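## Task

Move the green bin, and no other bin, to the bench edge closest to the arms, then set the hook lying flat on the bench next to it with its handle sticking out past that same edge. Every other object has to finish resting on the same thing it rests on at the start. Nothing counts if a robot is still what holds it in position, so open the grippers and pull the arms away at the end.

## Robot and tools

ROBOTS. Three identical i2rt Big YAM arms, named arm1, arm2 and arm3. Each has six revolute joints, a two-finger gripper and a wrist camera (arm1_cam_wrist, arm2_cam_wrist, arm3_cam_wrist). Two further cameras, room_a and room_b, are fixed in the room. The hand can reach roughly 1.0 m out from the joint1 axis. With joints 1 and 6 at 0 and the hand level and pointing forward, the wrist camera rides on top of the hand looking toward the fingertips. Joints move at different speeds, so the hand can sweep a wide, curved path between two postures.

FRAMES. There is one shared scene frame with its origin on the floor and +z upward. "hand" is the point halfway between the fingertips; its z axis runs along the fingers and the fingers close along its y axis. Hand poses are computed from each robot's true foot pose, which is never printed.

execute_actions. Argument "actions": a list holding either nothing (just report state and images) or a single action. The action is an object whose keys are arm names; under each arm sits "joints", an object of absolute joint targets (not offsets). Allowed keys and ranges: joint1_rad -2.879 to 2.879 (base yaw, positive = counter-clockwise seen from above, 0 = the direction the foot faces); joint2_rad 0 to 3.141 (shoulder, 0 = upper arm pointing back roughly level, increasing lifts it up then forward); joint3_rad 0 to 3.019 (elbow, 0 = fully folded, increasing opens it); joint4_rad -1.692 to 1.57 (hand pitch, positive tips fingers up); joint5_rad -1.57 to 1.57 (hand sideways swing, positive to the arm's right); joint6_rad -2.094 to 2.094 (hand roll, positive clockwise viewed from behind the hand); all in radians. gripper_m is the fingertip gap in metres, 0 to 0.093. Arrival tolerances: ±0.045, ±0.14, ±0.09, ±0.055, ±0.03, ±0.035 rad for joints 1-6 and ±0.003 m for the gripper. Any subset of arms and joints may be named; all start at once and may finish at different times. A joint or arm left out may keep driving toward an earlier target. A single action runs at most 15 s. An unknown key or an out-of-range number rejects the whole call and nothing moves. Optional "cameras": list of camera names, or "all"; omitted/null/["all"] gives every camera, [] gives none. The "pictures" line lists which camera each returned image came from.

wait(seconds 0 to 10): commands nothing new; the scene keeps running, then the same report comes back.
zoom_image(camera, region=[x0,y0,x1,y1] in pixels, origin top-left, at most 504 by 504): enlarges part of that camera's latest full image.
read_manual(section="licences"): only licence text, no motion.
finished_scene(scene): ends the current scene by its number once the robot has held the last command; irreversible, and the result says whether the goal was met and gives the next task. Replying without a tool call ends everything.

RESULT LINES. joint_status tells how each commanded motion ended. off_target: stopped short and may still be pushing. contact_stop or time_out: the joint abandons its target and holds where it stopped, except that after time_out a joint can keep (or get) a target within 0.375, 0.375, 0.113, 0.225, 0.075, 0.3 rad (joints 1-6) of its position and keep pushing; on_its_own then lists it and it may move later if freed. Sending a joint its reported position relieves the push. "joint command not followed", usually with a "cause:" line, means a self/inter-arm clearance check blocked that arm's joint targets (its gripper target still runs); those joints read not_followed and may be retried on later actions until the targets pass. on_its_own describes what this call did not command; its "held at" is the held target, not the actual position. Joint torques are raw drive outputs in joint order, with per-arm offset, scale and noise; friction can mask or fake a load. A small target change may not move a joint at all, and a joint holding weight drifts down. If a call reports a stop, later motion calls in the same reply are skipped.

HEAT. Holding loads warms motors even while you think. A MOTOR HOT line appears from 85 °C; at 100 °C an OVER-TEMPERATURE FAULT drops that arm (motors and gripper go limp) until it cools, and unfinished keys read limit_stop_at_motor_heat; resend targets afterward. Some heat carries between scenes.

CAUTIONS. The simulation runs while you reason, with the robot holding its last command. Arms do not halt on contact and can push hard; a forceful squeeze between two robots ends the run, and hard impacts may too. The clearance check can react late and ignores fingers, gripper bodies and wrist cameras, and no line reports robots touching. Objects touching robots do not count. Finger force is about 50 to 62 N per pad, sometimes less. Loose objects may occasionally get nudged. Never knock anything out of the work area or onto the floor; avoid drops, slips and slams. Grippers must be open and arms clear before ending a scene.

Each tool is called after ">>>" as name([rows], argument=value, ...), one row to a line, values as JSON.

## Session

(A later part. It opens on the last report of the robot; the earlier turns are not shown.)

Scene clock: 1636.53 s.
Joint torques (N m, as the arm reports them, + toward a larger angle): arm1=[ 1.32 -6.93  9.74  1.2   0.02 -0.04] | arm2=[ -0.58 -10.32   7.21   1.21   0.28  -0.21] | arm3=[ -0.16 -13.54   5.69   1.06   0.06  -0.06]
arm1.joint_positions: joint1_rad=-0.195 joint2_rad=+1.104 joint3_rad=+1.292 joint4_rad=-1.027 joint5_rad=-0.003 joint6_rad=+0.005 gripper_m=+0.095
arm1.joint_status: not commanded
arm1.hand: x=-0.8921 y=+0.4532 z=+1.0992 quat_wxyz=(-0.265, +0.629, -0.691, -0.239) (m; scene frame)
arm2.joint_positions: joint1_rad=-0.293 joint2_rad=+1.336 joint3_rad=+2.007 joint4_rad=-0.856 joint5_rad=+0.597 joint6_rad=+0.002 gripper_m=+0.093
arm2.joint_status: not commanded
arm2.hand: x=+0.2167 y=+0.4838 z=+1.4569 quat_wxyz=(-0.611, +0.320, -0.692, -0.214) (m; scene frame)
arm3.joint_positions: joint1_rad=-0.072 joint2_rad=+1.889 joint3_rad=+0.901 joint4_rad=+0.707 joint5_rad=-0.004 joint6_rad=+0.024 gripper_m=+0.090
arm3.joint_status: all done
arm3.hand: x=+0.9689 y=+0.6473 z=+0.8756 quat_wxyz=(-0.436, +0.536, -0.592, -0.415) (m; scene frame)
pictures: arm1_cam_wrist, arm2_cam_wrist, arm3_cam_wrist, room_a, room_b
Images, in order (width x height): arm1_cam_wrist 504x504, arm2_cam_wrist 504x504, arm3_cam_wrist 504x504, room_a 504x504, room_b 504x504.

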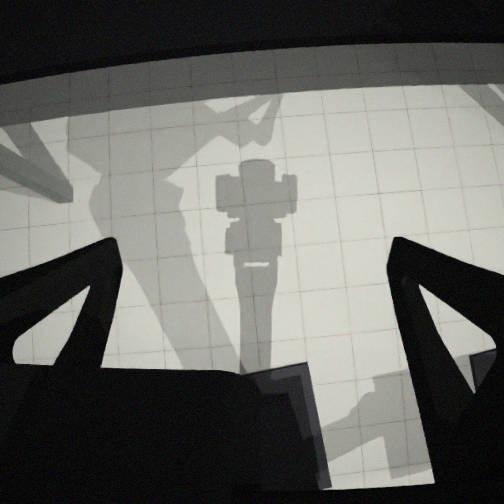

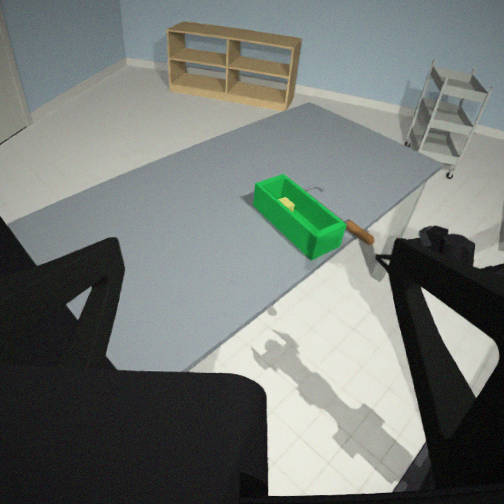

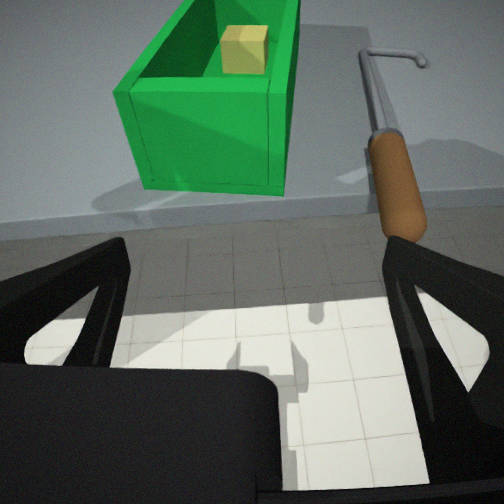

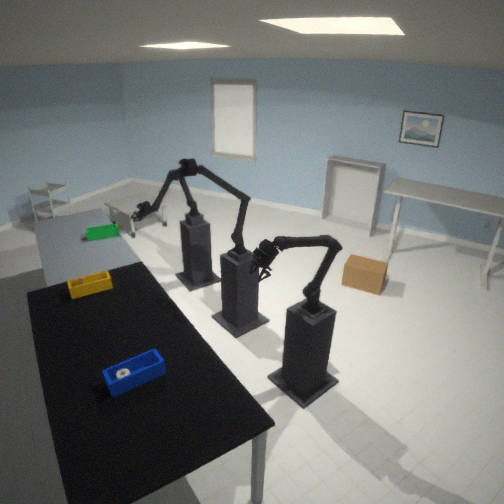

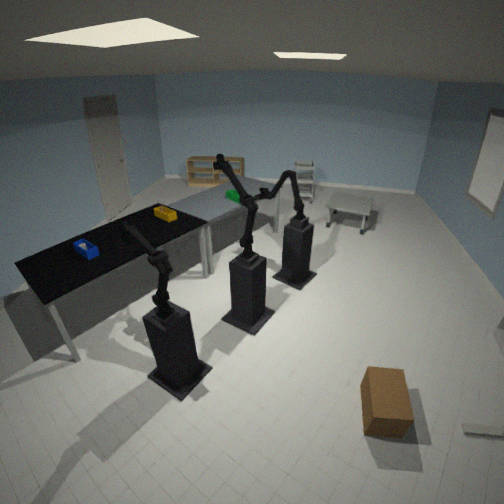

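>>> execute_actions([
  {"arm3": {"joints": {"joint2_rad": 1.62, "joint3_rad": 0.78}}},
], cameras=["arm2_cam_wrist", "arm3_cam_wrist"])

Scene clock: 1648.23 s.
Joint torques (N m, as the arm reports them, + toward a larger angle): arm1=[ 1.07 -7.28  9.73  1.11  0.01 -0.07] | arm2=[ -0.54 -10.24   7.22   1.18   0.28  -0.21] | arm3=[ -0.1  -10.08   7.5    1.65   0.05  -0.05]
arm1.joint_positions: joint1_rad=-0.195 joint2_rad=+1.104 joint3_rad=+1.292 joint4_rad=-1.027 joint5_rad=-0.003 joint6_rad=+0.005 gripper_m=+0.095
arm1.joint_status: not commanded
arm1.hand: x=-0.8921 y=+0.4532 z=+1.0992 quat_wxyz=(-0.265, +0.629, -0.691, -0.239) (m; scene frame)
arm2.joint_positions: joint1_rad=-0.293 joint2_rad=+1.336 joint3_rad=+2.007 joint4_rad=-0.856 joint5_rad=+0.597 joint6_rad=+0.002 gripper_m=+0.093
arm2.joint_status: not commanded
arm2.hand: x=+0.2167 y=+0.4838 z=+1.4569 quat_wxyz=(-0.611, +0.320, -0.692, -0.214) (m; scene frame)
arm3.joint_positions: joint1_rad=-0.072 joint2_rad=+1.608 joint3_rad=+0.767 joint4_rad=+0.699 joint5_rad=-0.004 joint6_rad=+0.024 gripper_m=+0.090
arm3.joint_status: all done
arm3.hand: x=+0.9650 y=+0.5980 z=+0.9806 quat_wxyz=(-0.475, +0.507, -0.559, -0.452) (m; scene frame)
pictures: arm2_cam_wrist, arm3_cam_wrist
Images, in order (width x height): arm2_cam_wrist 504x504, arm3_cam_wrist 504x504.

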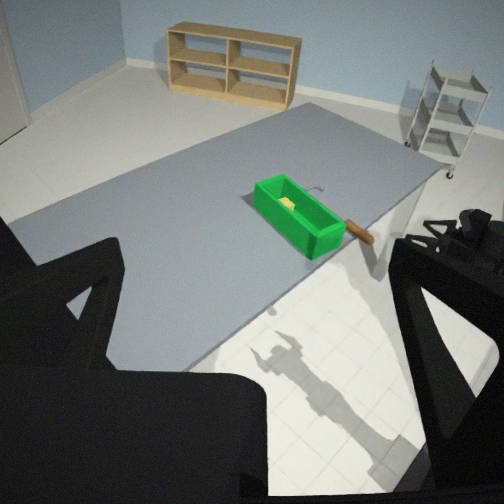

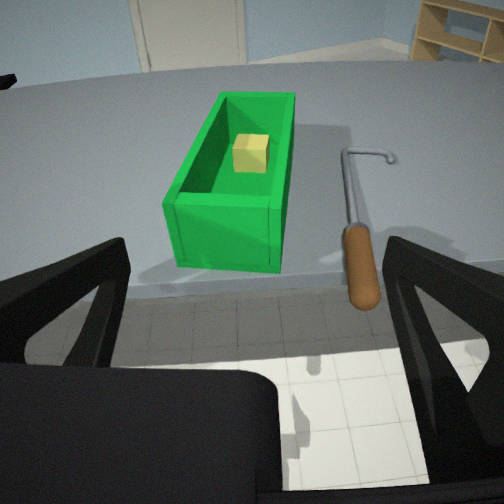

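The green bin is at the near edge, and the hook lies flat beside it with its handle overhanging. All three arms are clear.

>>> finished_scene(scene=2)

The scene is finished: the task was done.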